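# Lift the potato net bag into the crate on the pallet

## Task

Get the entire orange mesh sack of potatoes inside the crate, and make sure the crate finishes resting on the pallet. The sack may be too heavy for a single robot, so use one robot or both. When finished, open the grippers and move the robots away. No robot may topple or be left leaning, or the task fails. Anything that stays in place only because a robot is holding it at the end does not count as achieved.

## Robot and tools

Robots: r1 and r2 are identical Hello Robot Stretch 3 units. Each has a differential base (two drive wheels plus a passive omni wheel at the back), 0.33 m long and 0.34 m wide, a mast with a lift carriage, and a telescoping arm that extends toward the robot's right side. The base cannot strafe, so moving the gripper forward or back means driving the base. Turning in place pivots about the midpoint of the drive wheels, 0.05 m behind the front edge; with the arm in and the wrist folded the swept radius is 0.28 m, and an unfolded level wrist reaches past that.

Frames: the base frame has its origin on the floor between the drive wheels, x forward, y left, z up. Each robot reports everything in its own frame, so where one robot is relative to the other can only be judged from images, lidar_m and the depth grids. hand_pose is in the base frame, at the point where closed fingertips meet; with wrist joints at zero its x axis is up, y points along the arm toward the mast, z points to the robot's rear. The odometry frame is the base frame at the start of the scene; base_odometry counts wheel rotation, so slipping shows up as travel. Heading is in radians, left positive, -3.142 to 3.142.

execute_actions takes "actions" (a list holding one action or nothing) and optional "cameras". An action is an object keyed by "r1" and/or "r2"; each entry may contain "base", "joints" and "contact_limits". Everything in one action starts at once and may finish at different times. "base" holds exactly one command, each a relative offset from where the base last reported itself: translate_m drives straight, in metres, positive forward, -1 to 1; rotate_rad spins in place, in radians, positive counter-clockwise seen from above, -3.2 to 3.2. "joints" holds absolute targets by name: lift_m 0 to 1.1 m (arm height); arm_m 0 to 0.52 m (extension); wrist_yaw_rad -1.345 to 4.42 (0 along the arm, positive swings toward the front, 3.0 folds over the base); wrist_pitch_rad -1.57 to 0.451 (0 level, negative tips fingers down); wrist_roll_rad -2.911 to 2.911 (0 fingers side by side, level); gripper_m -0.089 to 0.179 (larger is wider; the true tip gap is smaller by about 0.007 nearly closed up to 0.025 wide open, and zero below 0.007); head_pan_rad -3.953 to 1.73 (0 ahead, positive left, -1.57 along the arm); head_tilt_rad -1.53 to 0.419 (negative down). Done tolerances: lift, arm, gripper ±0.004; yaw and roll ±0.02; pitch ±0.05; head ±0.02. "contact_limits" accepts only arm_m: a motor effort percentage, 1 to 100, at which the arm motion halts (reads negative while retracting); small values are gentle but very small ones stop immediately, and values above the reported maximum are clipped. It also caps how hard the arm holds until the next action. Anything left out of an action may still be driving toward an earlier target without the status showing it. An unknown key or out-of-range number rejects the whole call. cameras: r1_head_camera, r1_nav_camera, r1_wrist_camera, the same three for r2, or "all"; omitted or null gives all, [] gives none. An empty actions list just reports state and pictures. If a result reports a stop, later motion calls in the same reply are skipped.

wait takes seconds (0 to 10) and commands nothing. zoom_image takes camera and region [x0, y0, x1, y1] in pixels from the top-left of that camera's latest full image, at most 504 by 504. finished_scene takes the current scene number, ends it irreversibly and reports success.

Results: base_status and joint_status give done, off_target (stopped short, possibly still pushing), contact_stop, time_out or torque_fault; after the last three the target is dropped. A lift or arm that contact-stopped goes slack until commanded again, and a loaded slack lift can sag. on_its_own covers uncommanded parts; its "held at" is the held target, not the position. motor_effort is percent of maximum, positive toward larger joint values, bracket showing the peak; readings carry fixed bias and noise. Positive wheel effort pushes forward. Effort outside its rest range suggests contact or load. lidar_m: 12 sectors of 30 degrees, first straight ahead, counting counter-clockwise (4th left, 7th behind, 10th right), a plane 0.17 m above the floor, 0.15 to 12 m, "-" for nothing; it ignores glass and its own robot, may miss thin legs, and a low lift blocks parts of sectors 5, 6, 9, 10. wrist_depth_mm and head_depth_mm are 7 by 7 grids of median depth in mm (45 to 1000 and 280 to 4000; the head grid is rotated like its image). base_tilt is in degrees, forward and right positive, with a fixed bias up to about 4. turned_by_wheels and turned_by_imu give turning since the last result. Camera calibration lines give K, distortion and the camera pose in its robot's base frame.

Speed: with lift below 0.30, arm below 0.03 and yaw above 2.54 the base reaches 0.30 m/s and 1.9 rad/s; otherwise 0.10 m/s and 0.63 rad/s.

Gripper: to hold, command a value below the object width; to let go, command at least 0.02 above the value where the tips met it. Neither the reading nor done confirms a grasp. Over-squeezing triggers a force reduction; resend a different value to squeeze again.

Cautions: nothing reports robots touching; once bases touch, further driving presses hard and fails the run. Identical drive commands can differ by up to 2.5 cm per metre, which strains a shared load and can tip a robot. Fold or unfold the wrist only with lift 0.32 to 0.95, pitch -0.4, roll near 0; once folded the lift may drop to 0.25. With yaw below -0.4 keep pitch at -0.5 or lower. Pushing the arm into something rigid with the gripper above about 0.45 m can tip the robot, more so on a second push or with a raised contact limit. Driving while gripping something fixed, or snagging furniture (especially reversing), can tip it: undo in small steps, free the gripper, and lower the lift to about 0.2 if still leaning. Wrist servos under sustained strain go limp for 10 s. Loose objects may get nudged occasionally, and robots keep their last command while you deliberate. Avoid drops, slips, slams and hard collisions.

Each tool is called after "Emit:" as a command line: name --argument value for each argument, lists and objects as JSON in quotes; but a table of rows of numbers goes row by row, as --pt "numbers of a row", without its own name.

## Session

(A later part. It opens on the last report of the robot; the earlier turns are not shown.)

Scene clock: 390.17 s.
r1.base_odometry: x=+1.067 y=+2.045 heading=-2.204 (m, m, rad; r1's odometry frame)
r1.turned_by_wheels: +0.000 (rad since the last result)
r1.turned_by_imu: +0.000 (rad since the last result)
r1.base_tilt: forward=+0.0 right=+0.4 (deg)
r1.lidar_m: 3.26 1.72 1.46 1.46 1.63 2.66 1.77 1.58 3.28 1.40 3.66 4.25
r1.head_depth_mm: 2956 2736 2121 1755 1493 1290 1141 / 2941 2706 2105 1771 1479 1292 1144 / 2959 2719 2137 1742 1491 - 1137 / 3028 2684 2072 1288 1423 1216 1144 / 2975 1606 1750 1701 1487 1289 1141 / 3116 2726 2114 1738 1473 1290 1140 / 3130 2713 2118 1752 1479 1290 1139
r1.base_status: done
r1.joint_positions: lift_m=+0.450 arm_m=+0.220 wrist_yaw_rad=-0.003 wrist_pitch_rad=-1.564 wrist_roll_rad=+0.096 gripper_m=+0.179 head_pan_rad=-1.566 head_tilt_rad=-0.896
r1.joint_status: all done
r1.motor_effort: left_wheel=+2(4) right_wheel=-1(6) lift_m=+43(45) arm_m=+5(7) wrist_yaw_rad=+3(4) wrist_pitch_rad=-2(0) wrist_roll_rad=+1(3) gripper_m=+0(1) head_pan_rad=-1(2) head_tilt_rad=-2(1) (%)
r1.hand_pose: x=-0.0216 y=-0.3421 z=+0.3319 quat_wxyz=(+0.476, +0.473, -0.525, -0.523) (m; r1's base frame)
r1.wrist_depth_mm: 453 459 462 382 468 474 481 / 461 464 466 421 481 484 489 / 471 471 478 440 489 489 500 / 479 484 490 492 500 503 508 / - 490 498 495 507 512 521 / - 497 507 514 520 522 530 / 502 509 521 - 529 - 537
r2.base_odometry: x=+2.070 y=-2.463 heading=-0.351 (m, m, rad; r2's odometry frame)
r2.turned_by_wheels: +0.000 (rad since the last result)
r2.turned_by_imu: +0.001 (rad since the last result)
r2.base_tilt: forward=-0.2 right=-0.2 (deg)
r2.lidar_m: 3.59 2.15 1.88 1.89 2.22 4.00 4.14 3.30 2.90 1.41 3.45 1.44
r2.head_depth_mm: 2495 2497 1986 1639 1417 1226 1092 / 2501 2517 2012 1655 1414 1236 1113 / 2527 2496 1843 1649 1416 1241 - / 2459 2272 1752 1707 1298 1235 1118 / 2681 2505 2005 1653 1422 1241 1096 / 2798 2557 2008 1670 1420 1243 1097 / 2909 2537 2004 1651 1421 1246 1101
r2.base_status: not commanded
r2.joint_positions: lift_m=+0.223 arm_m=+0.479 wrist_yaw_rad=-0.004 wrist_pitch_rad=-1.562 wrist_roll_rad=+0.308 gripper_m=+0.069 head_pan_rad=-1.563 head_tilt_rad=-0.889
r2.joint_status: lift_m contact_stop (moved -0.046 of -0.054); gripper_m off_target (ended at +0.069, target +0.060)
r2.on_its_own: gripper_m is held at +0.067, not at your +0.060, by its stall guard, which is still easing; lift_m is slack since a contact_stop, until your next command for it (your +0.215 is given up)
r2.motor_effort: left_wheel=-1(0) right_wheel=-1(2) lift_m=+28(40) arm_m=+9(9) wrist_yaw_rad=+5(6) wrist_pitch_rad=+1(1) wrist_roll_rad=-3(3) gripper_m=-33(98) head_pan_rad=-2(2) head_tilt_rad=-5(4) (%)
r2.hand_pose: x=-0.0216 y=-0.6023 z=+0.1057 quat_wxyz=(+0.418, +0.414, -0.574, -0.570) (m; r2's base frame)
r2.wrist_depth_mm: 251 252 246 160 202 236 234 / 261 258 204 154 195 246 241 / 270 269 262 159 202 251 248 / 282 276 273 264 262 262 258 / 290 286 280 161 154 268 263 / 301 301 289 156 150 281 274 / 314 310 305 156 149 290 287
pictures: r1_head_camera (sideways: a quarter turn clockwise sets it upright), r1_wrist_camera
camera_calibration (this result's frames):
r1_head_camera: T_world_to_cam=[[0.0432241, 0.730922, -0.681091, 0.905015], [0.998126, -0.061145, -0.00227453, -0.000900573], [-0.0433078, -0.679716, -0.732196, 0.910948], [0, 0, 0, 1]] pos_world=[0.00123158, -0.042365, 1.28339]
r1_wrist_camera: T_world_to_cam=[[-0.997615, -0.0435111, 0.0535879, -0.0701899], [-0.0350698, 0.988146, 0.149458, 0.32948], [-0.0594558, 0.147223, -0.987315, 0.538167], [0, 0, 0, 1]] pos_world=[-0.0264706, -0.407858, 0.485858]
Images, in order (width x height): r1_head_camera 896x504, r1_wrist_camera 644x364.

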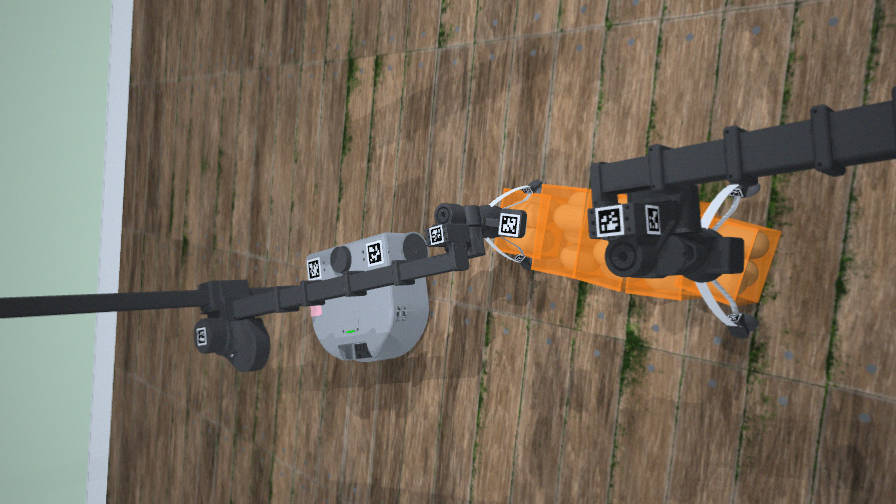

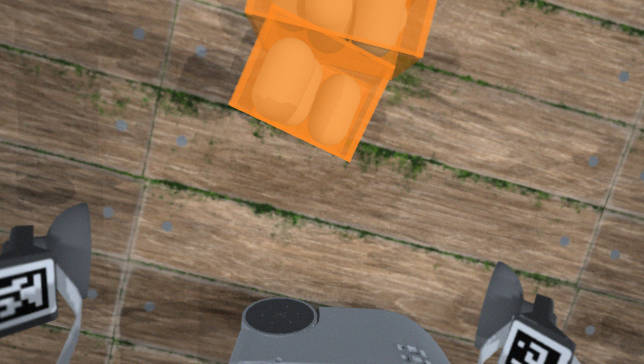

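Emit:
execute_actions --actions '[{"r1":{"joints":{"arm_m":0.333,"wrist_roll_rad":0.4}}}]' --cameras '["r1_wrist_camera"]'

Emit:
execute_actions --actions '[{"r1":{"joints":{"lift_m":0.21}},"r2":{"joints":{"gripper_m":0.05}}}]' --cameras '["r1_wrist_camera"]'

Emit:
execute_actions --actions '[{"r1":{"joints":{"gripper_m":0.06}},"r2":{"joints":{"gripper_m":0.06}}}]' --cameras '[]'

Emit:
execute_actions --actions '[{"r1":{"joints":{"gripper_m":0.05,"lift_m":0.7}},"r2":{"joints":{"gripper_m":0.05,"lift_m":0.7,"head_pan_rad":-0.9,"head_tilt_rad":-0.8}}}]' --cameras '["r1_head_camera"]'

Emit:
execute_actions --actions '[{"r1":{"base":{"translate_m":-0.4},"joints":{"gripper_m":0.04}},"r2":{"base":{"translate_m":0.4},"joints":{"gripper_m":0.04}}}]' --cameras '["r1_head_camera","r2_head_camera"]'

Scene clock: 399.60 s.
r1.base_odometry: x=+1.067 y=+2.045 heading=-2.204 (m, m, rad; r1's odometry frame)
r1.turned_by_wheels: +0.000 (rad since the last result)
r1.turned_by_imu: +0.001 (rad since the last result)
r1.base_tilt: forward=+0.2 right=+0.4 (deg)
r1.lidar_m: 3.28 1.72 1.46 1.46 1.63 2.65 1.76 1.57 3.29 1.40 3.65 4.28
r1.head_depth_mm: 2914 2729 2137 1752 1484 1292 1150 / 2934 2730 2131 1765 1486 1289 1147 / 3005 2710 2106 1758 1486 1262 1141 / 3021 2703 2075 1285 - 1221 1137 / 2962 1606 1768 1701 1476 1288 1141 / 3109 2692 2129 1745 1486 1288 1139 / 3171 2687 2123 1737 1475 1282 1133
r1.base_status: not commanded
r1.joint_positions: lift_m=+0.450 arm_m=+0.333 wrist_yaw_rad=-0.002 wrist_pitch_rad=-1.565 wrist_roll_rad=+0.396 gripper_m=+0.179 head_pan_rad=-1.566 head_tilt_rad=-0.896
r1.joint_status: all done
r1.motor_effort: left_wheel=+2(2) right_wheel=-1(1) lift_m=+44(43) arm_m=+5(5) wrist_yaw_rad=+3(2) wrist_pitch_rad=-1(1) wrist_roll_rad=+1(3) gripper_m=+0(0) head_pan_rad=-2(2) head_tilt_rad=-1(2) (%)
r1.hand_pose: x=-0.0216 y=-0.4548 z=+0.3320 quat_wxyz=(+0.392, +0.390, -0.590, -0.588) (m; r1's base frame)
r1.wrist_depth_mm: 457 458 461 407 468 470 476 / 465 468 465 373 479 483 483 / 471 476 477 395 486 495 498 / 481 483 486 435 495 498 506 / - 492 499 503 506 513 514 / - 501 508 514 518 516 528 / 508 509 517 528 527 - 540
r2.base_odometry: x=+2.070 y=-2.463 heading=-0.351 (m, m, rad; r2's odometry frame)
r2.turned_by_wheels: +0.000 (rad since the last result)
r2.turned_by_imu: +0.002 (rad since the last result)
r2.base_tilt: forward=-0.3 right=-0.2 (deg)
r2.lidar_m: 3.61 2.14 1.88 1.89 2.22 4.02 4.15 3.31 2.90 1.41 3.43 1.44
r2.head_depth_mm: 2448 2521 1984 1651 1415 1236 1091 / 2531 2533 1994 1652 1410 1229 1110 / 2510 2516 1224 1655 1413 1241 - / 2466 2272 1725 1698 1316 1236 1113 / 2702 2543 2020 1663 1418 1239 1096 / 2797 2535 2014 1668 1432 1233 1097 / 2838 2539 2014 1669 1429 1242 1096
r2.base_status: not commanded
r2.joint_positions: lift_m=+0.224 arm_m=+0.479 wrist_yaw_rad=-0.004 wrist_pitch_rad=-1.562 wrist_roll_rad=+0.308 gripper_m=+0.101 head_pan_rad=-1.563 head_tilt_rad=-0.889
r2.joint_status: not commanded
r2.on_its_own: gripper_m is held at +0.101, not at your +0.060, by its stall guard, which is not easing now; lift_m is slack since a contact_stop, until your next command for it (your +0.215 is given up)
r2.motor_effort: left_wheel=-1(1) right_wheel=-1(1) lift_m=+28(27) arm_m=+9(9) wrist_yaw_rad=+5(5) wrist_pitch_rad=+0(1) wrist_roll_rad=-2(3) gripper_m=-21(20) head_pan_rad=-3(3) head_tilt_rad=-5(4) (%)
r2.hand_pose: x=-0.0216 y=-0.6024 z=+0.1058 quat_wxyz=(+0.418, +0.414, -0.574, -0.570) (m; r2's base frame)
r2.wrist_depth_mm: 251 247 247 161 203 235 234 / 262 258 203 154 195 245 243 / 268 268 262 160 203 253 249 / 280 276 274 228 263 260 257 / 290 283 279 161 154 268 264 / 300 296 291 155 151 282 273 / 315 310 306 155 149 290 288
pictures: r1_wrist_camera
camera_calibration (this result's frames):
r1_wrist_camera: T_world_to_cam=[[-0.966066, 0.253, 0.0520417, 0.0609513], [0.258033, 0.954394, 0.15017, 0.431624], [-0.0116754, 0.158502, -0.98729, 0.560935], [0, 0, 0, 1]] pos_world=[-0.0459411, -0.51627, 0.485817]
Images, in order (width x height): r1_wrist_camera 644x364.

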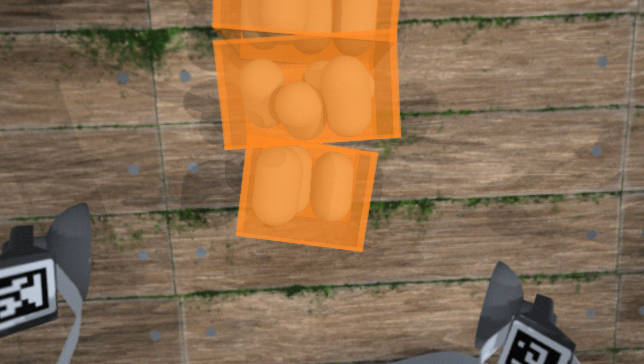

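Scene clock: 402.60 s.
r1.base_odometry: x=+1.067 y=+2.045 heading=-2.204 (m, m, rad; r1's odometry frame)
r1.turned_by_wheels: +0.000 (rad since the last result)
r1.turned_by_imu: +0.000 (rad since the last result)
r1.base_tilt: forward=-0.1 right=+0.2 (deg)
r1.lidar_m: 3.28 1.72 1.46 1.46 1.63 2.65 1.77 1.57 3.28 1.39 3.66 4.27
r1.head_depth_mm: 2932 2709 2127 1736 1478 1285 1141 / 2967 2699 2134 1767 1479 1295 1144 / 2994 2718 2144 1741 1446 1295 1144 / 3059 2720 2050 1289 1416 1221 1142 / 2945 1612 1736 1705 1477 1282 1131 / 3143 2685 2119 1744 1484 1280 1144 / 3144 2706 2107 1748 1474 1286 1136
r1.base_status: not commanded
r1.joint_positions: lift_m=+0.210 arm_m=+0.333 wrist_yaw_rad=-0.002 wrist_pitch_rad=-1.565 wrist_roll_rad=+0.396 gripper_m=+0.179 head_pan_rad=-1.566 head_tilt_rad=-0.896
r1.joint_status: all done
r1.motor_effort: left_wheel=+1(2) right_wheel=-1(1) lift_m=+23(37) arm_m=+5(5) wrist_yaw_rad=+2(3) wrist_pitch_rad=-1(1) wrist_roll_rad=+2(2) gripper_m=+1(0) head_pan_rad=-2(2) head_tilt_rad=-2(2) (%)
r1.hand_pose: x=-0.0216 y=-0.4548 z=+0.0927 quat_wxyz=(+0.392, +0.390, -0.590, -0.588) (m; r1's base frame)
r1.wrist_depth_mm: 228 227 131 132 127 238 239 / 232 233 146 140 140 241 244 / 236 238 241 240 243 246 249 / 241 243 139 199 248 252 253 / - 247 133 193 253 257 259 / - 251 136 199 259 261 263 / 255 257 143 264 264 - 270
r2.base_odometry: x=+2.070 y=-2.463 heading=-0.351 (m, m, rad; r2's odometry frame)
r2.turned_by_wheels: +0.000 (rad since the last result)
r2.turned_by_imu: +0.001 (rad since the last result)
r2.base_tilt: forward=-0.3 right=-0.2 (deg)
r2.lidar_m: 3.60 2.14 1.88 1.89 2.23 4.02 4.16 3.29 2.90 1.01 3.45 1.44
r2.head_depth_mm: 2464 2510 1992 1656 1411 1235 1092 / 2554 2502 1995 1655 1417 1237 1115 / 2557 2519 1878 1564 1420 1237 - / 2586 1626 1728 1648 1311 1239 1118 / 2705 2531 2001 1663 1423 1242 1096 / 2772 2537 2001 1662 1422 1239 1092 / 2843 2575 2011 1661 1420 1240 1096
r2.base_status: not commanded
r2.joint_positions: lift_m=+0.224 arm_m=+0.479 wrist_yaw_rad=-0.004 wrist_pitch_rad=-1.562 wrist_roll_rad=+0.308 gripper_m=+0.063 head_pan_rad=-1.563 head_tilt_rad=-0.889
r2.joint_status: gripper_m off_target (ended at +0.063, target +0.050)
r2.on_its_own: gripper_m is held at +0.062, not at your +0.050, by its stall guard, which is still easing; lift_m is slack since a contact_stop, until your next command for it (your +0.215 is given up)
r2.motor_effort: left_wheel=-1(1) right_wheel=-1(1) lift_m=+27(27) arm_m=+9(8) wrist_yaw_rad=+5(5) wrist_pitch_rad=+1(1) wrist_roll_rad=-3(2) gripper_m=-35(98) head_pan_rad=-2(2) head_tilt_rad=-4(4) (%)
r2.hand_pose: x=-0.0216 y=-0.6024 z=+0.1058 quat_wxyz=(+0.418, +0.414, -0.574, -0.570) (m; r2's base frame)
r2.wrist_depth_mm: 254 251 244 162 202 235 233 / 262 257 203 153 194 244 241 / 267 269 259 159 203 252 251 / 281 277 274 226 262 260 256 / 291 285 280 162 154 269 264 / 306 295 290 155 150 279 271 / 315 311 306 155 149 289 285
pictures: r1_wrist_camera
camera_calibration (this result's frames):
r1_wrist_camera: T_world_to_cam=[[-0.966066, 0.252998, 0.0520477, 0.0733989], [0.258033, 0.954391, 0.150193, 0.467541], [-0.0116754, 0.158526, -0.987286, 0.324756], [0, 0, 0, 1]] pos_world=[-0.045941, -0.516269, 0.246586]
Images, in order (width x height): r1_wrist_camera 644x364.

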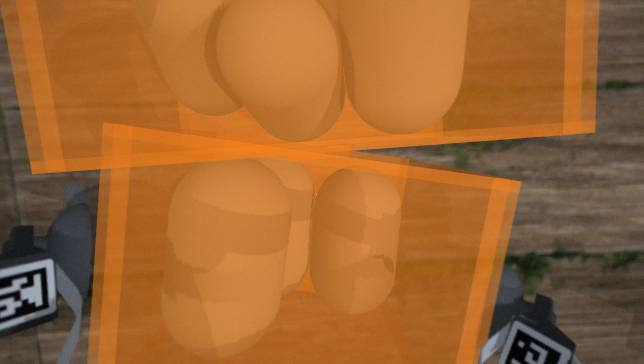

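Scene clock: 404.27 s.
r1.base_odometry: x=+1.067 y=+2.045 heading=-2.204 (m, m, rad; r1's odometry frame)
r1.turned_by_wheels: +0.000 (rad since the last result)
r1.turned_by_imu: +0.000 (rad since the last result)
r1.base_tilt: forward=+0.3 right=+0.4 (deg)
r1.lidar_m: 3.28 1.71 1.46 1.46 1.63 2.65 1.77 1.57 3.29 1.40 3.65 4.27
r1.head_depth_mm: 2950 2731 2147 1759 1486 1294 1142 / 3009 2735 2133 1755 1483 1292 1152 / 3013 2722 2122 1751 1452 1288 1142 / 3009 2695 2073 1288 1414 1212 1144 / 2968 1612 1745 1701 1485 1289 1144 / 3106 2697 2127 1736 1491 1292 1135 / 3119 2703 2118 1727 1477 1292 1140
r1.base_status: not commanded
r1.joint_positions: lift_m=+0.210 arm_m=+0.333 wrist_yaw_rad=+0.000 wrist_pitch_rad=-1.576 wrist_roll_rad=+0.396 gripper_m=+0.062 head_pan_rad=-1.566 head_tilt_rad=-0.896
r1.joint_status: all done
r1.motor_effort: left_wheel=-2(1) right_wheel=+4(4) lift_m=+23(23) arm_m=+5(6) wrist_yaw_rad=+0(3) wrist_pitch_rad=+2(2) wrist_roll_rad=+1(2) gripper_m=-48(100) head_pan_rad=-2(2) head_tilt_rad=-1(1) (%)
r1.hand_pose: x=-0.0216 y=-0.4521 z=+0.0930 quat_wxyz=(+0.391, +0.393, -0.587, -0.591) (m; r1's base frame)
r1.wrist_depth_mm: 229 227 131 133 130 238 239 / 234 233 145 144 142 243 245 / 237 239 241 244 246 248 249 / 242 244 139 198 250 253 255 / 246 249 134 194 255 259 261 / - 253 138 202 262 264 268 / 259 259 147 264 268 - 273
r2.base_odometry: x=+2.070 y=-2.463 heading=-0.351 (m, m, rad; r2's odometry frame)
r2.turned_by_wheels: +0.000 (rad since the last result)
r2.turned_by_imu: +0.000 (rad since the last result)
r2.base_tilt: forward=-0.4 right=-0.1 (deg)
r2.lidar_m: 3.60 2.14 1.88 1.88 2.22 4.03 4.15 3.28 2.90 1.41 3.44 1.44
r2.head_depth_mm: 2441 2553 1979 1658 1416 1230 1091 / 2514 2510 1999 1647 1416 1238 1113 / 2554 2521 1892 1581 1408 1238 - / 2598 1621 1730 1654 1309 1228 1118 / 2748 2510 2004 1655 1423 1232 1098 / 2797 2543 2013 1672 1424 1239 1099 / 2886 2557 2019 1673 1425 1243 1099
r2.base_status: not commanded
r2.joint_positions: lift_m=+0.224 arm_m=+0.479 wrist_yaw_rad=-0.004 wrist_pitch_rad=-1.562 wrist_roll_rad=+0.308 gripper_m=+0.069 head_pan_rad=-1.563 head_tilt_rad=-0.889
r2.joint_status: gripper_m off_target (ended at +0.069, target +0.060)
r2.on_its_own: gripper_m is held at +0.067, not at your +0.060, by its stall guard, which is still easing; lift_m is slack since a contact_stop, until your next command for it (your +0.215 is given up)
r2.motor_effort: left_wheel=-1(1) right_wheel=-1(1) lift_m=+28(28) arm_m=+9(9) wrist_yaw_rad=+6(4) wrist_pitch_rad=+1(1) wrist_roll_rad=-3(3) gripper_m=-34(46) head_pan_rad=-2(2) head_tilt_rad=-4(4) (%)
r2.hand_pose: x=-0.0216 y=-0.6024 z=+0.1058 quat_wxyz=(+0.418, +0.414, -0.574, -0.570) (m; r2's base frame)
r2.wrist_depth_mm: 252 249 246 161 202 236 233 / 263 257 203 153 194 244 242 / 272 266 260 158 201 253 250 / 281 280 271 228 264 259 259 / 293 286 280 161 154 267 267 / 299 296 291 156 150 280 271 / 312 307 307 155 149 287 286
pictures: none
No camera images: the call's "cameras" was empty. Leave "cameras" out to get every camera's image.

Scene clock: 409.57 s.
r1.base_odometry: x=+1.067 y=+2.045 heading=-2.204 (m, m, rad; r1's odometry frame)
r1.turned_by_wheels: +0.000 (rad since the last result)
r1.turned_by_imu: +0.001 (rad since the last result)
r1.base_tilt: forward=+0.1 right=+0.3 (deg)
r1.lidar_m: 3.27 1.72 1.46 1.46 1.63 2.65 1.77 1.57 3.29 1.40 3.66 4.29
r1.head_depth_mm: 2953 2743 2122 1746 1486 1305 - / 2975 2722 2135 1750 - - 1132 / 3011 2614 2138 - 1433 1287 1139 / 3013 840 2119 - 837 1291 1142 / 1240 2618 1842 1718 1412 1285 1150 / 3140 2683 2111 1751 1484 1293 1134 / 3119 2717 2129 1736 1473 1283 1144
r1.base_status: not commanded
r1.joint_positions: lift_m=+0.699 arm_m=+0.333 wrist_yaw_rad=+0.002 wrist_pitch_rad=-1.526 wrist_roll_rad=+0.396 gripper_m=+0.081 head_pan_rad=-1.566 head_tilt_rad=-0.896
r1.joint_status: gripper_m off_target (ended at +0.081, target +0.050); the others done
r1.on_its_own: gripper_m is held at +0.080, not at your +0.050, by its stall guard, which is still easing
r1.motor_effort: left_wheel=+0(1) right_wheel=+1(5) lift_m=+58(60) arm_m=+2(5) wrist_yaw_rad=-4(3) wrist_pitch_rad=-12(14) wrist_roll_rad=+2(2) gripper_m=-34(98) head_pan_rad=-2(1) head_tilt_rad=-1(1) (%)
r1.hand_pose: x=-0.0217 y=-0.4650 z=+0.5808 quat_wxyz=(+0.401, +0.384, -0.601, -0.575) (m; r1's base frame)
r1.wrist_depth_mm: 699 703 229 254 254 736 731 / 710 717 203 183 187 733 741 / 723 726 223 197 194 753 749 / 733 731 162 754 748 766 758 / 741 747 150 210 769 771 777 / - 767 146 202 777 776 785 / 765 770 148 210 - 784 793
r2.base_odometry: x=+2.070 y=-2.463 heading=-0.351 (m, m, rad; r2's odometry frame)
r2.turned_by_wheels: +0.000 (rad since the last result)
r2.turned_by_imu: +0.001 (rad since the last result)
r2.base_tilt: forward=-0.3 right=+0.0 (deg)
r2.lidar_m: 3.61 2.14 1.88 1.89 2.22 4.03 4.16 3.30 2.90 1.41 3.42 1.44
r2.head_depth_mm: 2893 2964 2218 1777 1454 1265 1103 / 3220 3021 2237 1790 1486 1266 1106 / 3561 3014 2241 1804 1483 1269 1118 / 3915 2993 2243 1804 1496 1273 1115 / - 3052 2191 1806 1505 1282 1121 / - 3037 2018 1804 1500 1282 1115 / - 3072 1947 1761 1500 1291 1117
r2.base_status: not commanded
r2.joint_positions: lift_m=+0.699 arm_m=+0.480 wrist_yaw_rad=-0.003 wrist_pitch_rad=-1.510 wrist_roll_rad=+0.306 gripper_m=+0.078 head_pan_rad=-0.907 head_tilt_rad=-0.804
r2.joint_status: gripper_m off_target (ended at +0.078, target +0.050); the others done
r2.on_its_own: gripper_m is held at +0.077, not at your +0.050, by its stall guard, which is still easing
r2.motor_effort: left_wheel=-5(5) right_wheel=+4(4) lift_m=+53(53) arm_m=+1(9) wrist_yaw_rad=+3(5) wrist_pitch_rad=-15(17) wrist_roll_rad=-2(3) gripper_m=-31(100) head_pan_rad=+4(31) head_tilt_rad=+1(8) (%)
r2.hand_pose: x=-0.0216 y=-0.6164 z=+0.5803 quat_wxyz=(+0.430, +0.404, -0.588, -0.554) (m; r2's base frame)
r2.wrist_depth_mm: 711 686 693 252 249 650 638 / 727 696 698 196 262 671 655 / 745 738 731 191 229 676 677 / 775 747 753 236 229 712 681 / 789 756 758 168 161 723 699 / 822 811 777 165 158 748 712 / 843 824 804 781 159 748 766
pictures: r1_head_camera (sideways: a quarter turn clockwise sets it upright)
camera_calibration (this result's frames):
r1_head_camera: T_world_to_cam=[[0.0432241, 0.730922, -0.68109, 0.905015], [0.998126, -0.061145, -0.00227454, -0.000900568], [-0.0433078, -0.679716, -0.732196, 0.910948], [0, 0, 0, 1]] pos_world=[0.00123158, -0.042365, 1.28339]
Images, in order (width x height): r1_head_camera 896x504.

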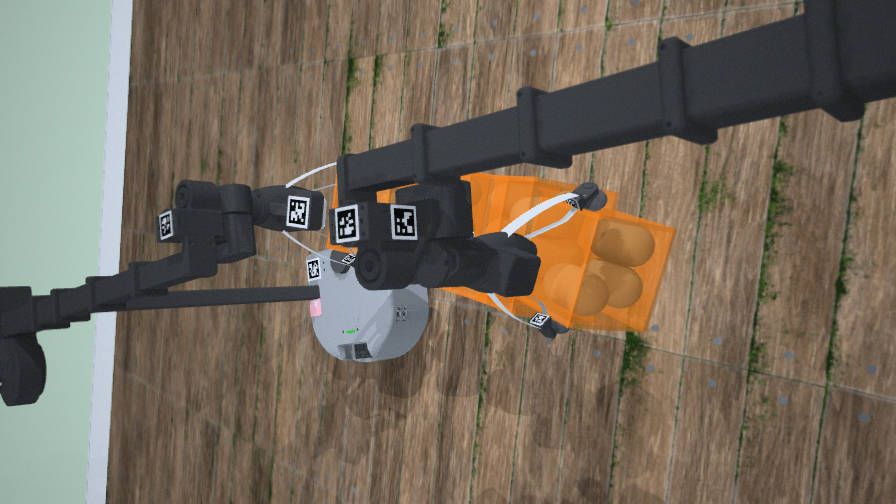

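Scene clock: 414.63 s.
r1.base_odometry: x=+1.304 y=+2.368 heading=-2.204 (m, m, rad; r1's odometry frame)
r1.turned_by_wheels: +0.000 (rad since the last result)
r1.turned_by_imu: +0.002 (rad since the last result)
r1.base_tilt: forward=+0.0 right=+0.4 (deg)
r1.lidar_m: 3.45 1.85 1.54 1.54 1.72 2.80 4.01 1.19 3.19 1.43 3.56 4.67
r1.head_depth_mm: 2842 2723 2124 1750 1490 1301 - / 2909 2738 2149 1773 - - 1134 / 2937 2598 2113 - 1416 1292 1136 / 2900 862 1916 - 854 1287 1134 / 1238 2572 1851 1738 1421 1295 1138 / 3045 2679 2117 1737 1483 1294 1132 / 3073 2697 2113 1743 1482 1284 1143
r1.base_status: done
r1.joint_positions: lift_m=+0.699 arm_m=+0.333 wrist_yaw_rad=+0.003 wrist_pitch_rad=-1.486 wrist_roll_rad=+0.393 gripper_m=+0.069 head_pan_rad=-1.566 head_tilt_rad=-0.896
r1.joint_status: gripper_m off_target (ended at +0.069, target +0.040)
r1.on_its_own: gripper_m is held at +0.067, not at your +0.040, by its stall guard, which is still easing; wrist_pitch_rad is at rest, and its effort (-23) is outside its rest range (-20 to +32)
r1.motor_effort: left_wheel=+0(3) right_wheel=+2(4) lift_m=+57(57) arm_m=-1(2) wrist_yaw_rad=-3(3) wrist_pitch_rad=-23(23) wrist_roll_rad=+3(3) gripper_m=-41(100) head_pan_rad=-2(2) head_tilt_rad=-2(1) (%)
r1.hand_pose: x=-0.0217 y=-0.4757 z=+0.5804 quat_wxyz=(+0.410, +0.376, -0.612, -0.562) (m; r1's base frame)
r1.wrist_depth_mm: 732 731 223 227 187 737 744 / 722 734 204 183 187 753 746 / 731 734 224 199 199 735 749 / 738 737 160 742 750 760 760 / 746 741 149 208 764 759 763 / - 742 146 202 752 762 767 / 755 750 150 761 - 767 780
r2.base_odometry: x=+2.445 y=-2.600 heading=-0.351 (m, m, rad; r2's odometry frame)
r2.turned_by_wheels: +0.000 (rad since the last result)
r2.turned_by_imu: -0.002 (rad since the last result)
r2.base_tilt: forward=-0.4 right=+0.1 (deg)
r2.lidar_m: 3.43 2.02 1.77 1.77 2.08 3.77 4.54 3.44 3.01 1.45 1.32 1.08
r2.head_depth_mm: 2984 2971 2247 1789 1444 1267 1109 / 3320 2975 2238 1793 1489 1268 1118 / 3705 2995 2254 1793 1492 1272 1106 / 3997 3022 2229 1781 1488 1273 1113 / - 3054 1864 1703 1498 1285 1111 / - 3103 1904 1565 1506 1278 1120 / 3885 3093 2065 1629 1462 1277 1123
r2.base_status: done
r2.joint_positions: lift_m=+0.699 arm_m=+0.480 wrist_yaw_rad=-0.002 wrist_pitch_rad=-1.475 wrist_roll_rad=+0.304 gripper_m=+0.066 head_pan_rad=-0.907 head_tilt_rad=-0.803
r2.joint_status: gripper_m off_target (ended at +0.066, target +0.040)
r2.on_its_own: gripper_m is held at +0.064, not at your +0.040, by its stall guard, which is still easing; wrist_pitch_rad is at rest, and its effort (-25) is outside its rest range (-20 to +32)
r2.motor_effort: left_wheel=-5(6) right_wheel=+4(8) lift_m=+53(53) arm_m=-1(1) wrist_yaw_rad=+2(4) wrist_pitch_rad=-25(24) wrist_roll_rad=-1(2) gripper_m=-35(98) head_pan_rad=+3(4) head_tilt_rad=+1(2) (%)
r2.hand_pose: x=-0.0216 y=-0.6254 z=+0.5801 quat_wxyz=(+0.438, +0.398, -0.596, -0.543) (m; r2's base frame)
r2.wrist_depth_mm: 729 726 686 250 258 656 661 / 750 739 706 192 238 660 658 / 762 737 728 191 226 678 668 / 777 784 729 237 228 704 687 / 785 793 742 167 160 730 704 / 814 818 766 165 160 726 709 / 819 799 782 764 163 735 713
pictures: r1_head_camera (sideways: a quarter turn clockwise sets it upright), r2_head_camera (sideways: a quarter turn clockwise sets it upright)
camera_calibration (this result's frames):
r1_head_camera: T_world_to_cam=[[0.0432239, 0.730922, -0.68109, 0.905015], [0.998126, -0.0611448, -0.00227454, -0.000900568], [-0.0433076, -0.679716, -0.732196, 0.910948], [0, 0, 0, 1]] pos_world=[0.00123159, -0.042365, 1.28339]
r2_head_camera: T_world_to_cam=[[-0.392103, 0.603697, -0.694122, 0.923014], [0.822237, 0.568362, 0.0298462, -0.044665], [0.412531, -0.55903, -0.719239, 0.893596], [0, 0, 0, 1]] pos_world=[0.0300065, -0.0322885, 1.28473]
Images, in order (width x height): r1_head_camera 896x504, r2_head_camera 896x504.

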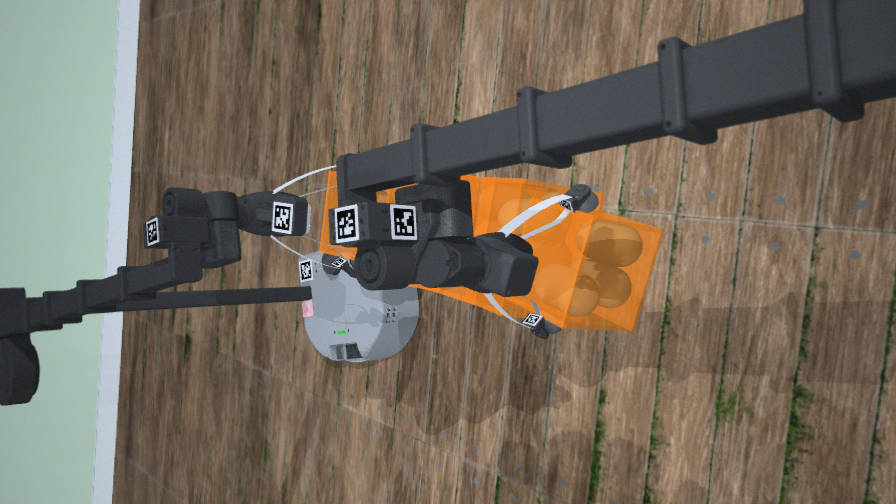

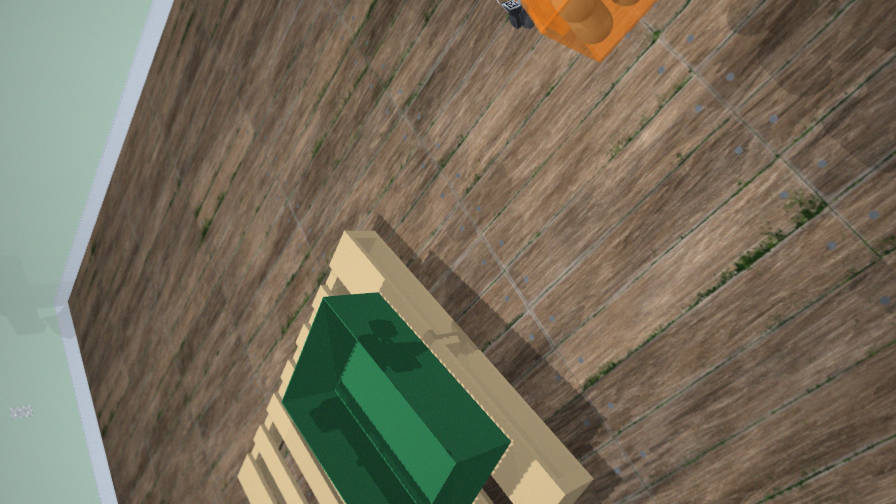

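Emit:
execute_actions --actions '[{"r1":{"base":{"translate_m":-0.5},"joints":{"gripper_m":0.05,"arm_m":0.40}},"r2":{"base":{"translate_m":0.5},"joints":{"gripper_m":0.05}}}]' --cameras '["r1_nav_camera","r2_head_camera"]'

Scene clock: 425.00 s.
r1.base_odometry: x=+1.600 y=+2.771 heading=-2.204 (m, m, rad; r1's odometry frame)
r1.turned_by_wheels: +0.000 (rad since the last result)
r1.turned_by_imu: +0.002 (rad since the last result)
r1.base_tilt: forward=+0.2 right=+0.2 (deg)
r1.lidar_m: 3.68 1.96 1.64 1.63 1.83 2.97 3.52 0.75 0.85 1.48 3.44 5.15
r1.head_depth_mm: 2745 2703 2114 1504 1434 1313 - / 2777 2737 2115 1750 - - 1135 / 2835 2603 2225 1634 1453 1296 1142 / 2837 891 2082 1018 961 1299 1136 / 1289 2611 1858 1744 1434 1291 1141 / 2905 2674 2100 1749 1481 1290 1139 / 2960 2683 2133 1728 1479 1284 1140
r1.base_status: done
r1.joint_positions: lift_m=+0.699 arm_m=+0.400 wrist_yaw_rad=+0.003 wrist_pitch_rad=-1.512 wrist_roll_rad=+0.395 gripper_m=+0.081 head_pan_rad=-1.566 head_tilt_rad=-0.896
r1.joint_status: gripper_m off_target (ended at +0.081, target +0.050); the others done
r1.on_its_own: gripper_m is held at +0.080, not at your +0.050, by its stall guard, which is still easing
r1.motor_effort: left_wheel=+0(3) right_wheel=+1(3) lift_m=+57(58) arm_m=+2(1) wrist_yaw_rad=-4(3) wrist_pitch_rad=-16(23) wrist_roll_rad=+2(3) gripper_m=-34(100) head_pan_rad=-2(2) head_tilt_rad=-1(1) (%)
r1.hand_pose: x=-0.0217 y=-0.5359 z=+0.5806 quat_wxyz=(+0.404, +0.381, -0.605, -0.571) (m; r1's base frame)
r1.wrist_depth_mm: 704 715 250 253 727 729 606 / 713 720 205 185 191 744 620 / 720 735 221 198 199 745 636 / 723 749 161 741 745 760 733 / 732 750 150 211 764 777 756 / - 750 146 203 777 767 774 / 768 761 152 768 769 781 788
r2.base_odometry: x=+2.915 y=-2.772 heading=-0.351 (m, m, rad; r2's odometry frame)
r2.turned_by_wheels: +0.000 (rad since the last result)
r2.turned_by_imu: -0.001 (rad since the last result)
r2.base_tilt: forward=-0.4 right=+0.0 (deg)
r2.lidar_m: 3.14 1.85 1.63 1.63 1.92 3.45 5.02 3.61 3.17 1.49 0.69 0.75
r2.head_depth_mm: 3128 3034 2215 1787 1448 1269 1108 / 3513 3039 2238 1678 1485 1272 1110 / 3755 3026 2234 1534 1445 1268 1108 / - 3019 2270 1617 1365 1278 1115 / 3889 3047 2127 1555 1291 1238 1120 / 3656 3074 2109 1586 1350 1278 1120 / 3390 3088 2268 1724 1424 1284 1122
r2.base_status: done
r2.joint_positions: lift_m=+0.699 arm_m=+0.480 wrist_yaw_rad=-0.001 wrist_pitch_rad=-1.499 wrist_roll_rad=+0.302 gripper_m=+0.082 head_pan_rad=-0.907 head_tilt_rad=-0.803
r2.joint_status: gripper_m off_target (ended at +0.082, target +0.050)
r2.on_its_own: gripper_m is held at +0.080, not at your +0.050, by its stall guard, which is still easing
r2.motor_effort: left_wheel=-4(6) right_wheel=+3(9) lift_m=+53(53) arm_m=-1(2) wrist_yaw_rad=+2(1) wrist_pitch_rad=-18(25) wrist_roll_rad=+0(0) gripper_m=-28(98) head_pan_rad=+4(3) head_tilt_rad=+2(2) (%)
r2.hand_pose: x=-0.0216 y=-0.6193 z=+0.5802 quat_wxyz=(+0.434, +0.403, -0.589, -0.549) (m; r2's base frame)
r2.wrist_depth_mm: 595 704 679 251 258 648 643 / 582 730 704 198 245 673 637 / 537 721 735 191 230 701 662 / 519 713 741 234 232 707 682 / 517 647 763 168 162 727 698 / 682 556 759 166 159 744 714 / 647 691 802 792 160 744 735
pictures: r1_nav_camera (sideways: a quarter turn counterclockwise sets it upright), r2_head_camera (sideways: a quarter turn clockwise sets it upright)
camera_calibration (this result's frames):
r1_nav_camera: T_world_to_cam=[[-0.0489181, -0.824856, 0.563223, -0.691006], [-0.998292, 0.0223439, -0.0539822, 0.126946], [0.0319429, -0.564902, -0.82454, 1.02242], [0, 0, 0, 1]] pos_world=[0.0602679, 0.00474751, 1.23907]
r2_head_camera: T_world_to_cam=[[-0.392095, 0.603652, -0.694165, 0.923071], [0.822219, 0.568388, 0.0298498, -0.0446696], [0.412574, -0.559052, -0.719197, 0.893541], [0, 0, 0, 1]] pos_world=[0.0300081, -0.0322886, 1.28473]
Images, in order (width x height): r1_nav_camera 672x504, r2_head_camera 896x504.

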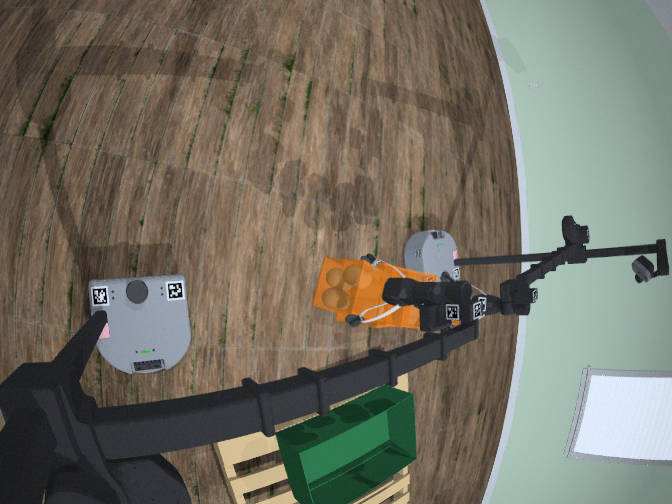

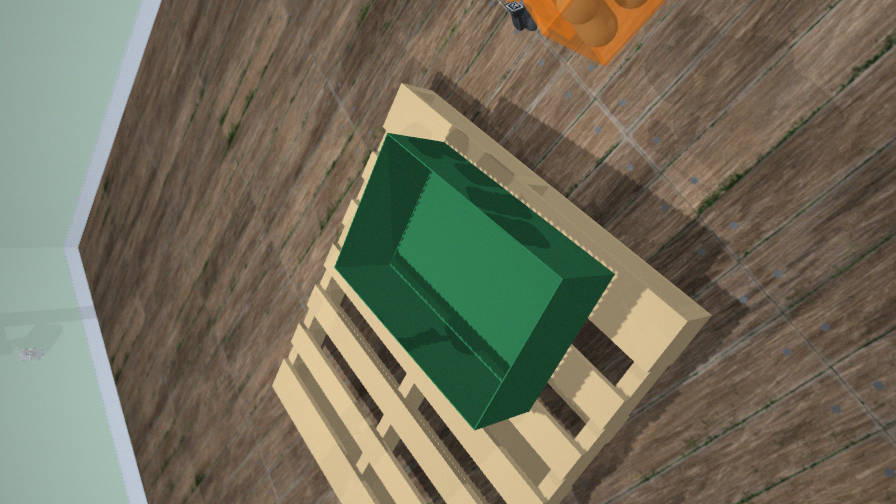

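Emit:
execute_actions --actions '[{"r1":{"base":{"translate_m":-0.6},"joints":{"gripper_m":0.04,"arm_m":0.51}},"r2":{"base":{"translate_m":0.6},"joints":{"gripper_m":0.04,"arm_m":0.38}}}]' --cameras '["r1_head_camera","r2_head_camera"]'

Scene clock: 441.10 s.
r1.base_odometry: x=+1.955 y=+3.255 heading=-2.204 (m, m, rad; r1's odometry frame)
r1.turned_by_wheels: +0.000 (rad since the last result)
r1.turned_by_imu: +0.007 (rad since the last result)
r1.base_tilt: forward=+0.1 right=+0.2 (deg)
r1.lidar_m: 3.92 2.11 1.77 1.76 1.98 2.96 2.95 3.29 0.45 0.43 3.32 5.42
r1.head_depth_mm: 2653 2745 2124 1654 1326 1142 - / 2689 2709 2112 1457 - - 1027 / 2702 2714 2197 1493 1339 1210 1106 / 2651 1036 - 1494 1327 1126 1026 / 1536 2582 1897 1710 1447 1269 1141 / 2822 2697 2115 1738 1476 1289 1134 / 2836 2689 2112 1730 1471 1281 1139
r1.base_status: done
r1.joint_positions: lift_m=+0.700 arm_m=+0.510 wrist_yaw_rad=+0.001 wrist_pitch_rad=-1.566 wrist_roll_rad=+0.399 gripper_m=+0.040 head_pan_rad=-1.566 head_tilt_rad=-0.896
r1.joint_status: all done
r1.motor_effort: left_wheel=+0(3) right_wheel=+0(4) lift_m=+41(42) arm_m=+6(10) wrist_yaw_rad=-1(1) wrist_pitch_rad=-1(1) wrist_roll_rad=+0(0) gripper_m=+0(91) head_pan_rad=-2(2) head_tilt_rad=-1(1) (%)
r1.hand_pose: x=-0.0217 y=-0.6316 z=+0.5821 quat_wxyz=(+0.392, +0.390, -0.590, -0.588) (m; r1's base frame)
r1.wrist_depth_mm: 688 692 586 589 594 539 598 / 707 713 708 593 601 591 611 / 717 725 728 604 606 610 493 / 731 743 744 616 628 627 509 / 748 752 765 633 632 584 486 / 725 775 - 768 509 521 662 / 726 791 786 792 671 689 828
r2.base_odometry: x=+3.478 y=-2.979 heading=-0.351 (m, m, rad; r2's odometry frame)
r2.turned_by_wheels: +0.000 (rad since the last result)
r2.turned_by_imu: +0.005 (rad since the last result)
r2.base_tilt: forward=-0.3 right=-0.1 (deg)
r2.lidar_m: 2.79 1.66 1.46 1.46 1.71 3.11 5.62 3.80 0.55 0.53 0.55 3.22
r2.head_depth_mm: 3309 2985 2221 1494 1354 1097 1003 / 3667 3001 2248 1658 1307 1101 1063 / 3880 3013 2254 1713 1421 1156 1093 / 3639 3067 2280 1679 1395 1203 1118 / 3331 3070 2284 1685 1406 1259 1117 / 3081 3061 2266 1672 1394 1289 1123 / 2850 2974 2285 1813 1458 1286 1120
r2.base_status: done
r2.joint_positions: lift_m=+0.699 arm_m=+0.380 wrist_yaw_rad=-0.001 wrist_pitch_rad=-1.556 wrist_roll_rad=+0.302 gripper_m=+0.040 head_pan_rad=-0.907 head_tilt_rad=-0.803
r2.joint_status: all done
r2.motor_effort: left_wheel=-1(6) right_wheel=+0(4) lift_m=+40(40) arm_m=-3(4) wrist_yaw_rad=+2(1) wrist_pitch_rad=-1(1) wrist_roll_rad=+0(0) gripper_m=-1(79) head_pan_rad=+4(3) head_tilt_rad=+1(1) (%)
r2.hand_pose: x=-0.0216 y=-0.5049 z=+0.5816 quat_wxyz=(+0.422, +0.416, -0.574, -0.566) (m; r2's base frame)
r2.wrist_depth_mm: 583 529 560 558 653 660 644 / 608 508 588 572 570 672 668 / 640 526 591 582 602 696 681 / 643 632 620 617 607 706 700 / 675 673 659 784 747 731 746 / 704 823 793 766 - 753 761 / 861 852 814 803 - - 793
pictures: r1_head_camera (sideways: a quarter turn clockwise sets it upright), r2_head_camera (sideways: a quarter turn clockwise sets it upright)
camera_calibration (this result's frames):
r1_head_camera: T_world_to_cam=[[0.0432415, 0.730881, -0.681134, 0.905071], [0.998125, -0.0611687, -0.00227063, -0.000905654], [-0.0433236, -0.679758, -0.732156, 0.910895], [0, 0, 0, 1]] pos_world=[0.00123059, -0.042366, 1.28339]
r2_head_camera: T_world_to_cam=[[-0.391824, 0.603188, -0.694722, 0.923794], [0.822147, 0.568489, 0.0298955, -0.0447287], [0.412974, -0.55945, -0.718657, 0.892837], [0, 0, 0, 1]] pos_world=[0.0300195, -0.0322967, 1.28476]
Images, in order (width x height): r1_head_camera 896x504, r2_head_camera 896x504.

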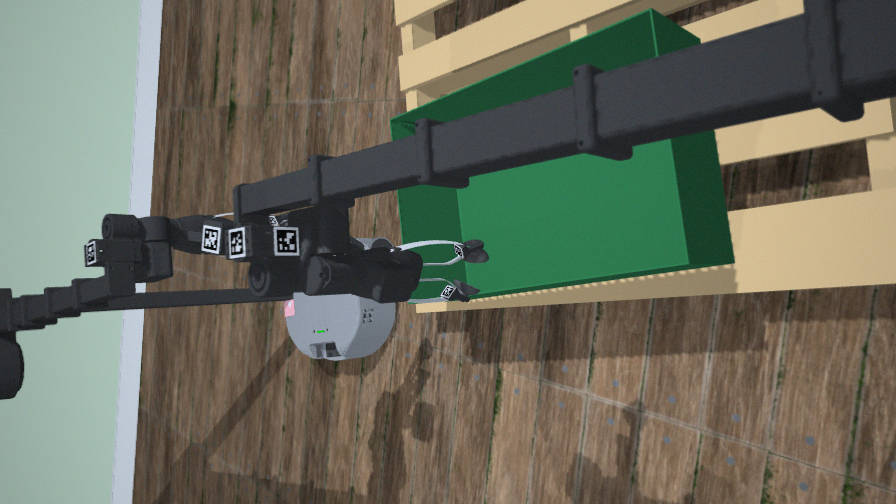

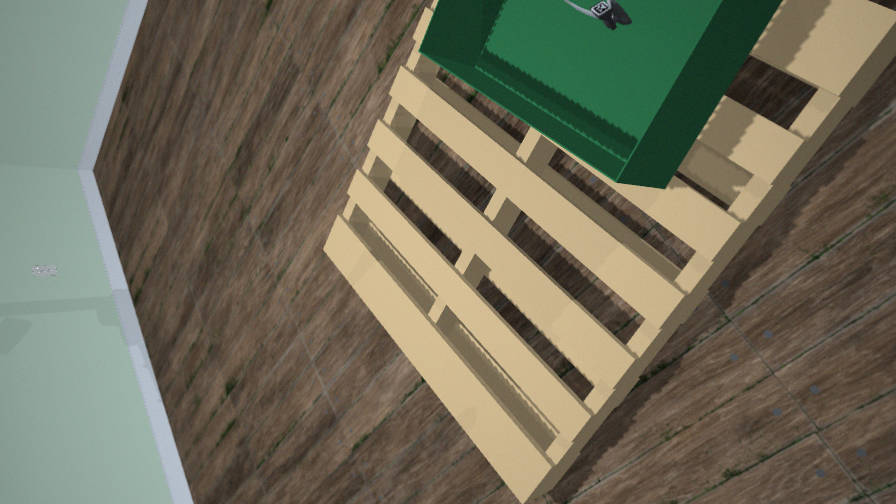

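Emit:
execute_actions --actions '[{"r1":{"joints":{"arm_m":0.1,"gripper_m":0.179,"head_pan_rad":-0.9,"head_tilt_rad":-0.9}},"r2":{"joints":{"arm_m":0.1,"gripper_m":0.179,"head_pan_rad":-2.2,"head_tilt_rad":-0.9}}}]' --cameras '["r1_head_camera","r2_head_camera","r1_nav_camera"]'

Scene clock: 447.90 s.
r1.base_odometry: x=+1.955 y=+3.255 heading=-2.204 (m, m, rad; r1's odometry frame)
r1.turned_by_wheels: +0.000 (rad since the last result)
r1.turned_by_imu: +0.001 (rad since the last result)
r1.base_tilt: forward=+0.1 right=+0.4 (deg)
r1.lidar_m: 3.90 2.10 1.76 1.76 1.97 2.96 2.95 3.29 0.45 0.43 3.33 5.48
r1.head_depth_mm: 3002 2739 2142 1746 1400 1195 - / 3214 2762 2119 1758 1489 1281 1014 / 3439 2705 2150 1751 1483 1297 1148 / 3609 2720 2113 1744 1486 1285 1142 / 3751 2701 2101 1756 1410 1282 1141 / 3716 2704 2124 1741 1416 1292 1137 / 3695 2706 2112 1748 1487 1292 1140
r1.base_status: not commanded
r1.joint_positions: lift_m=+0.700 arm_m=+0.100 wrist_yaw_rad=+0.001 wrist_pitch_rad=-1.566 wrist_roll_rad=+0.399 gripper_m=+0.179 head_pan_rad=-0.907 head_tilt_rad=-0.896
r1.joint_status: all done
r1.motor_effort: left_wheel=+0(0) right_wheel=+0(0) lift_m=+41(41) arm_m=-5(4) wrist_yaw_rad=-1(1) wrist_pitch_rad=-1(1) wrist_roll_rad=+0(0) gripper_m=+0(95) head_pan_rad=+3(34) head_tilt_rad=-1(0) (%)
r1.hand_pose: x=-0.0217 y=-0.2224 z=+0.5821 quat_wxyz=(+0.392, +0.390, -0.590, -0.588) (m; r1's base frame)
r1.wrist_depth_mm: 692 696 697 503 589 599 602 / 708 705 713 598 600 614 619 / 718 720 734 614 624 644 751 / 739 727 735 620 745 770 765 / 740 758 765 - - 788 794 / - 767 775 - - 794 794 / 774 774 789 798 - - 802
r2.base_odometry: x=+3.478 y=-2.979 heading=-0.351 (m, m, rad; r2's odometry frame)
r2.turned_by_wheels: +0.000 (rad since the last result)
r2.turned_by_imu: +0.001 (rad since the last result)
r2.base_tilt: forward=-0.4 right=+0.0 (deg)
r2.lidar_m: 2.78 1.66 1.45 1.46 1.71 3.09 5.61 3.80 0.54 0.53 0.55 3.22
r2.head_depth_mm: 3421 2499 1980 1649 1404 1231 1133 / 3360 2531 2002 1649 1413 1241 - / 3231 2529 1996 1661 1414 1272 - / 3117 2547 1877 1631 1443 - 1138 / 3019 2559 2012 1662 - 1168 1114 / 2949 2554 2014 1659 - - 1077 / 2856 2575 2015 1508 1310 1079 1049
r2.base_status: not commanded
r2.joint_positions: lift_m=+0.699 arm_m=+0.100 wrist_yaw_rad=-0.001 wrist_pitch_rad=-1.556 wrist_roll_rad=+0.302 gripper_m=+0.179 head_pan_rad=-2.193 head_tilt_rad=-0.889
r2.joint_status: all done
r2.motor_effort: left_wheel=-1(2) right_wheel=+0(0) lift_m=+40(39) arm_m=-3(4) wrist_yaw_rad=+1(1) wrist_pitch_rad=-1(1) wrist_roll_rad=+0(0) gripper_m=+0(84) head_pan_rad=-3(37) head_tilt_rad=-5(15) (%)
r2.hand_pose: x=-0.0216 y=-0.2248 z=+0.5816 quat_wxyz=(+0.422, +0.416, -0.574, -0.566) (m; r2's base frame)
r2.wrist_depth_mm: 590 497 575 561 643 642 651 / 607 596 590 637 682 669 663 / 639 635 694 720 707 695 679 / 757 766 734 731 - 701 711 / 791 763 791 779 - 724 730 / 837 - 789 780 - 770 - / 861 838 808 812 798 791 799
pictures: r1_head_camera (sideways: a quarter turn clockwise sets it upright), r1_nav_camera (sideways: a quarter turn counterclockwise sets it upright), r2_head_camera (sideways: a quarter turn clockwise sets it upright)
camera_calibration (this result's frames):
r1_head_camera: T_world_to_cam=[[-0.413257, 0.60438, -0.681134, 0.907856], [0.826665, 0.56269, -0.00227063, 0.000140255], [0.381895, -0.564008, -0.732156, 0.908302], [0, 0, 0, 1]] pos_world=[0.0281864, -0.0364799, 1.28339]
r1_nav_camera: T_world_to_cam=[[0.466264, -0.682146, 0.563272, -0.694212], [-0.803041, -0.593474, -0.0539838, 0.125757], [0.371112, -0.427159, -0.824506, 1.0203], [0, 0, 0, 1]] pos_world=[0.0460273, 0.0369118, 1.23907]
r2_head_camera: T_world_to_cam=[[0.502049, 0.591878, -0.630577, 0.834758], [0.775213, -0.631215, 0.0247276, -0.0377113], [-0.383394, -0.501246, -0.775733, 0.971917], [0, 0, 0, 1]] pos_world=[-0.017228, -0.0307093, 1.28126]
Images, in order (width x height): r1_head_camera 896x504, r1_nav_camera 672x504, r2_head_camera 896x504.

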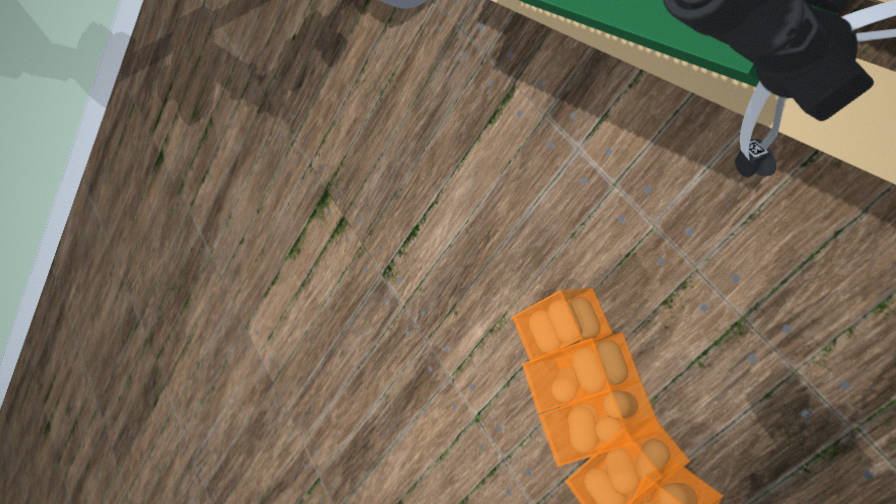

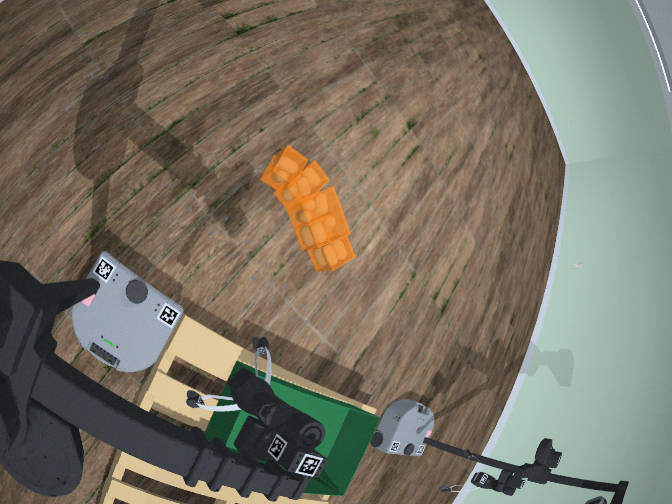

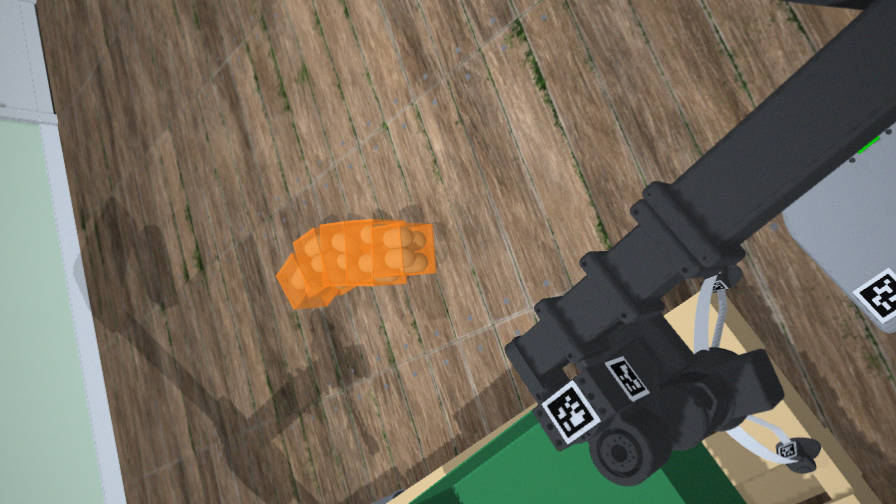

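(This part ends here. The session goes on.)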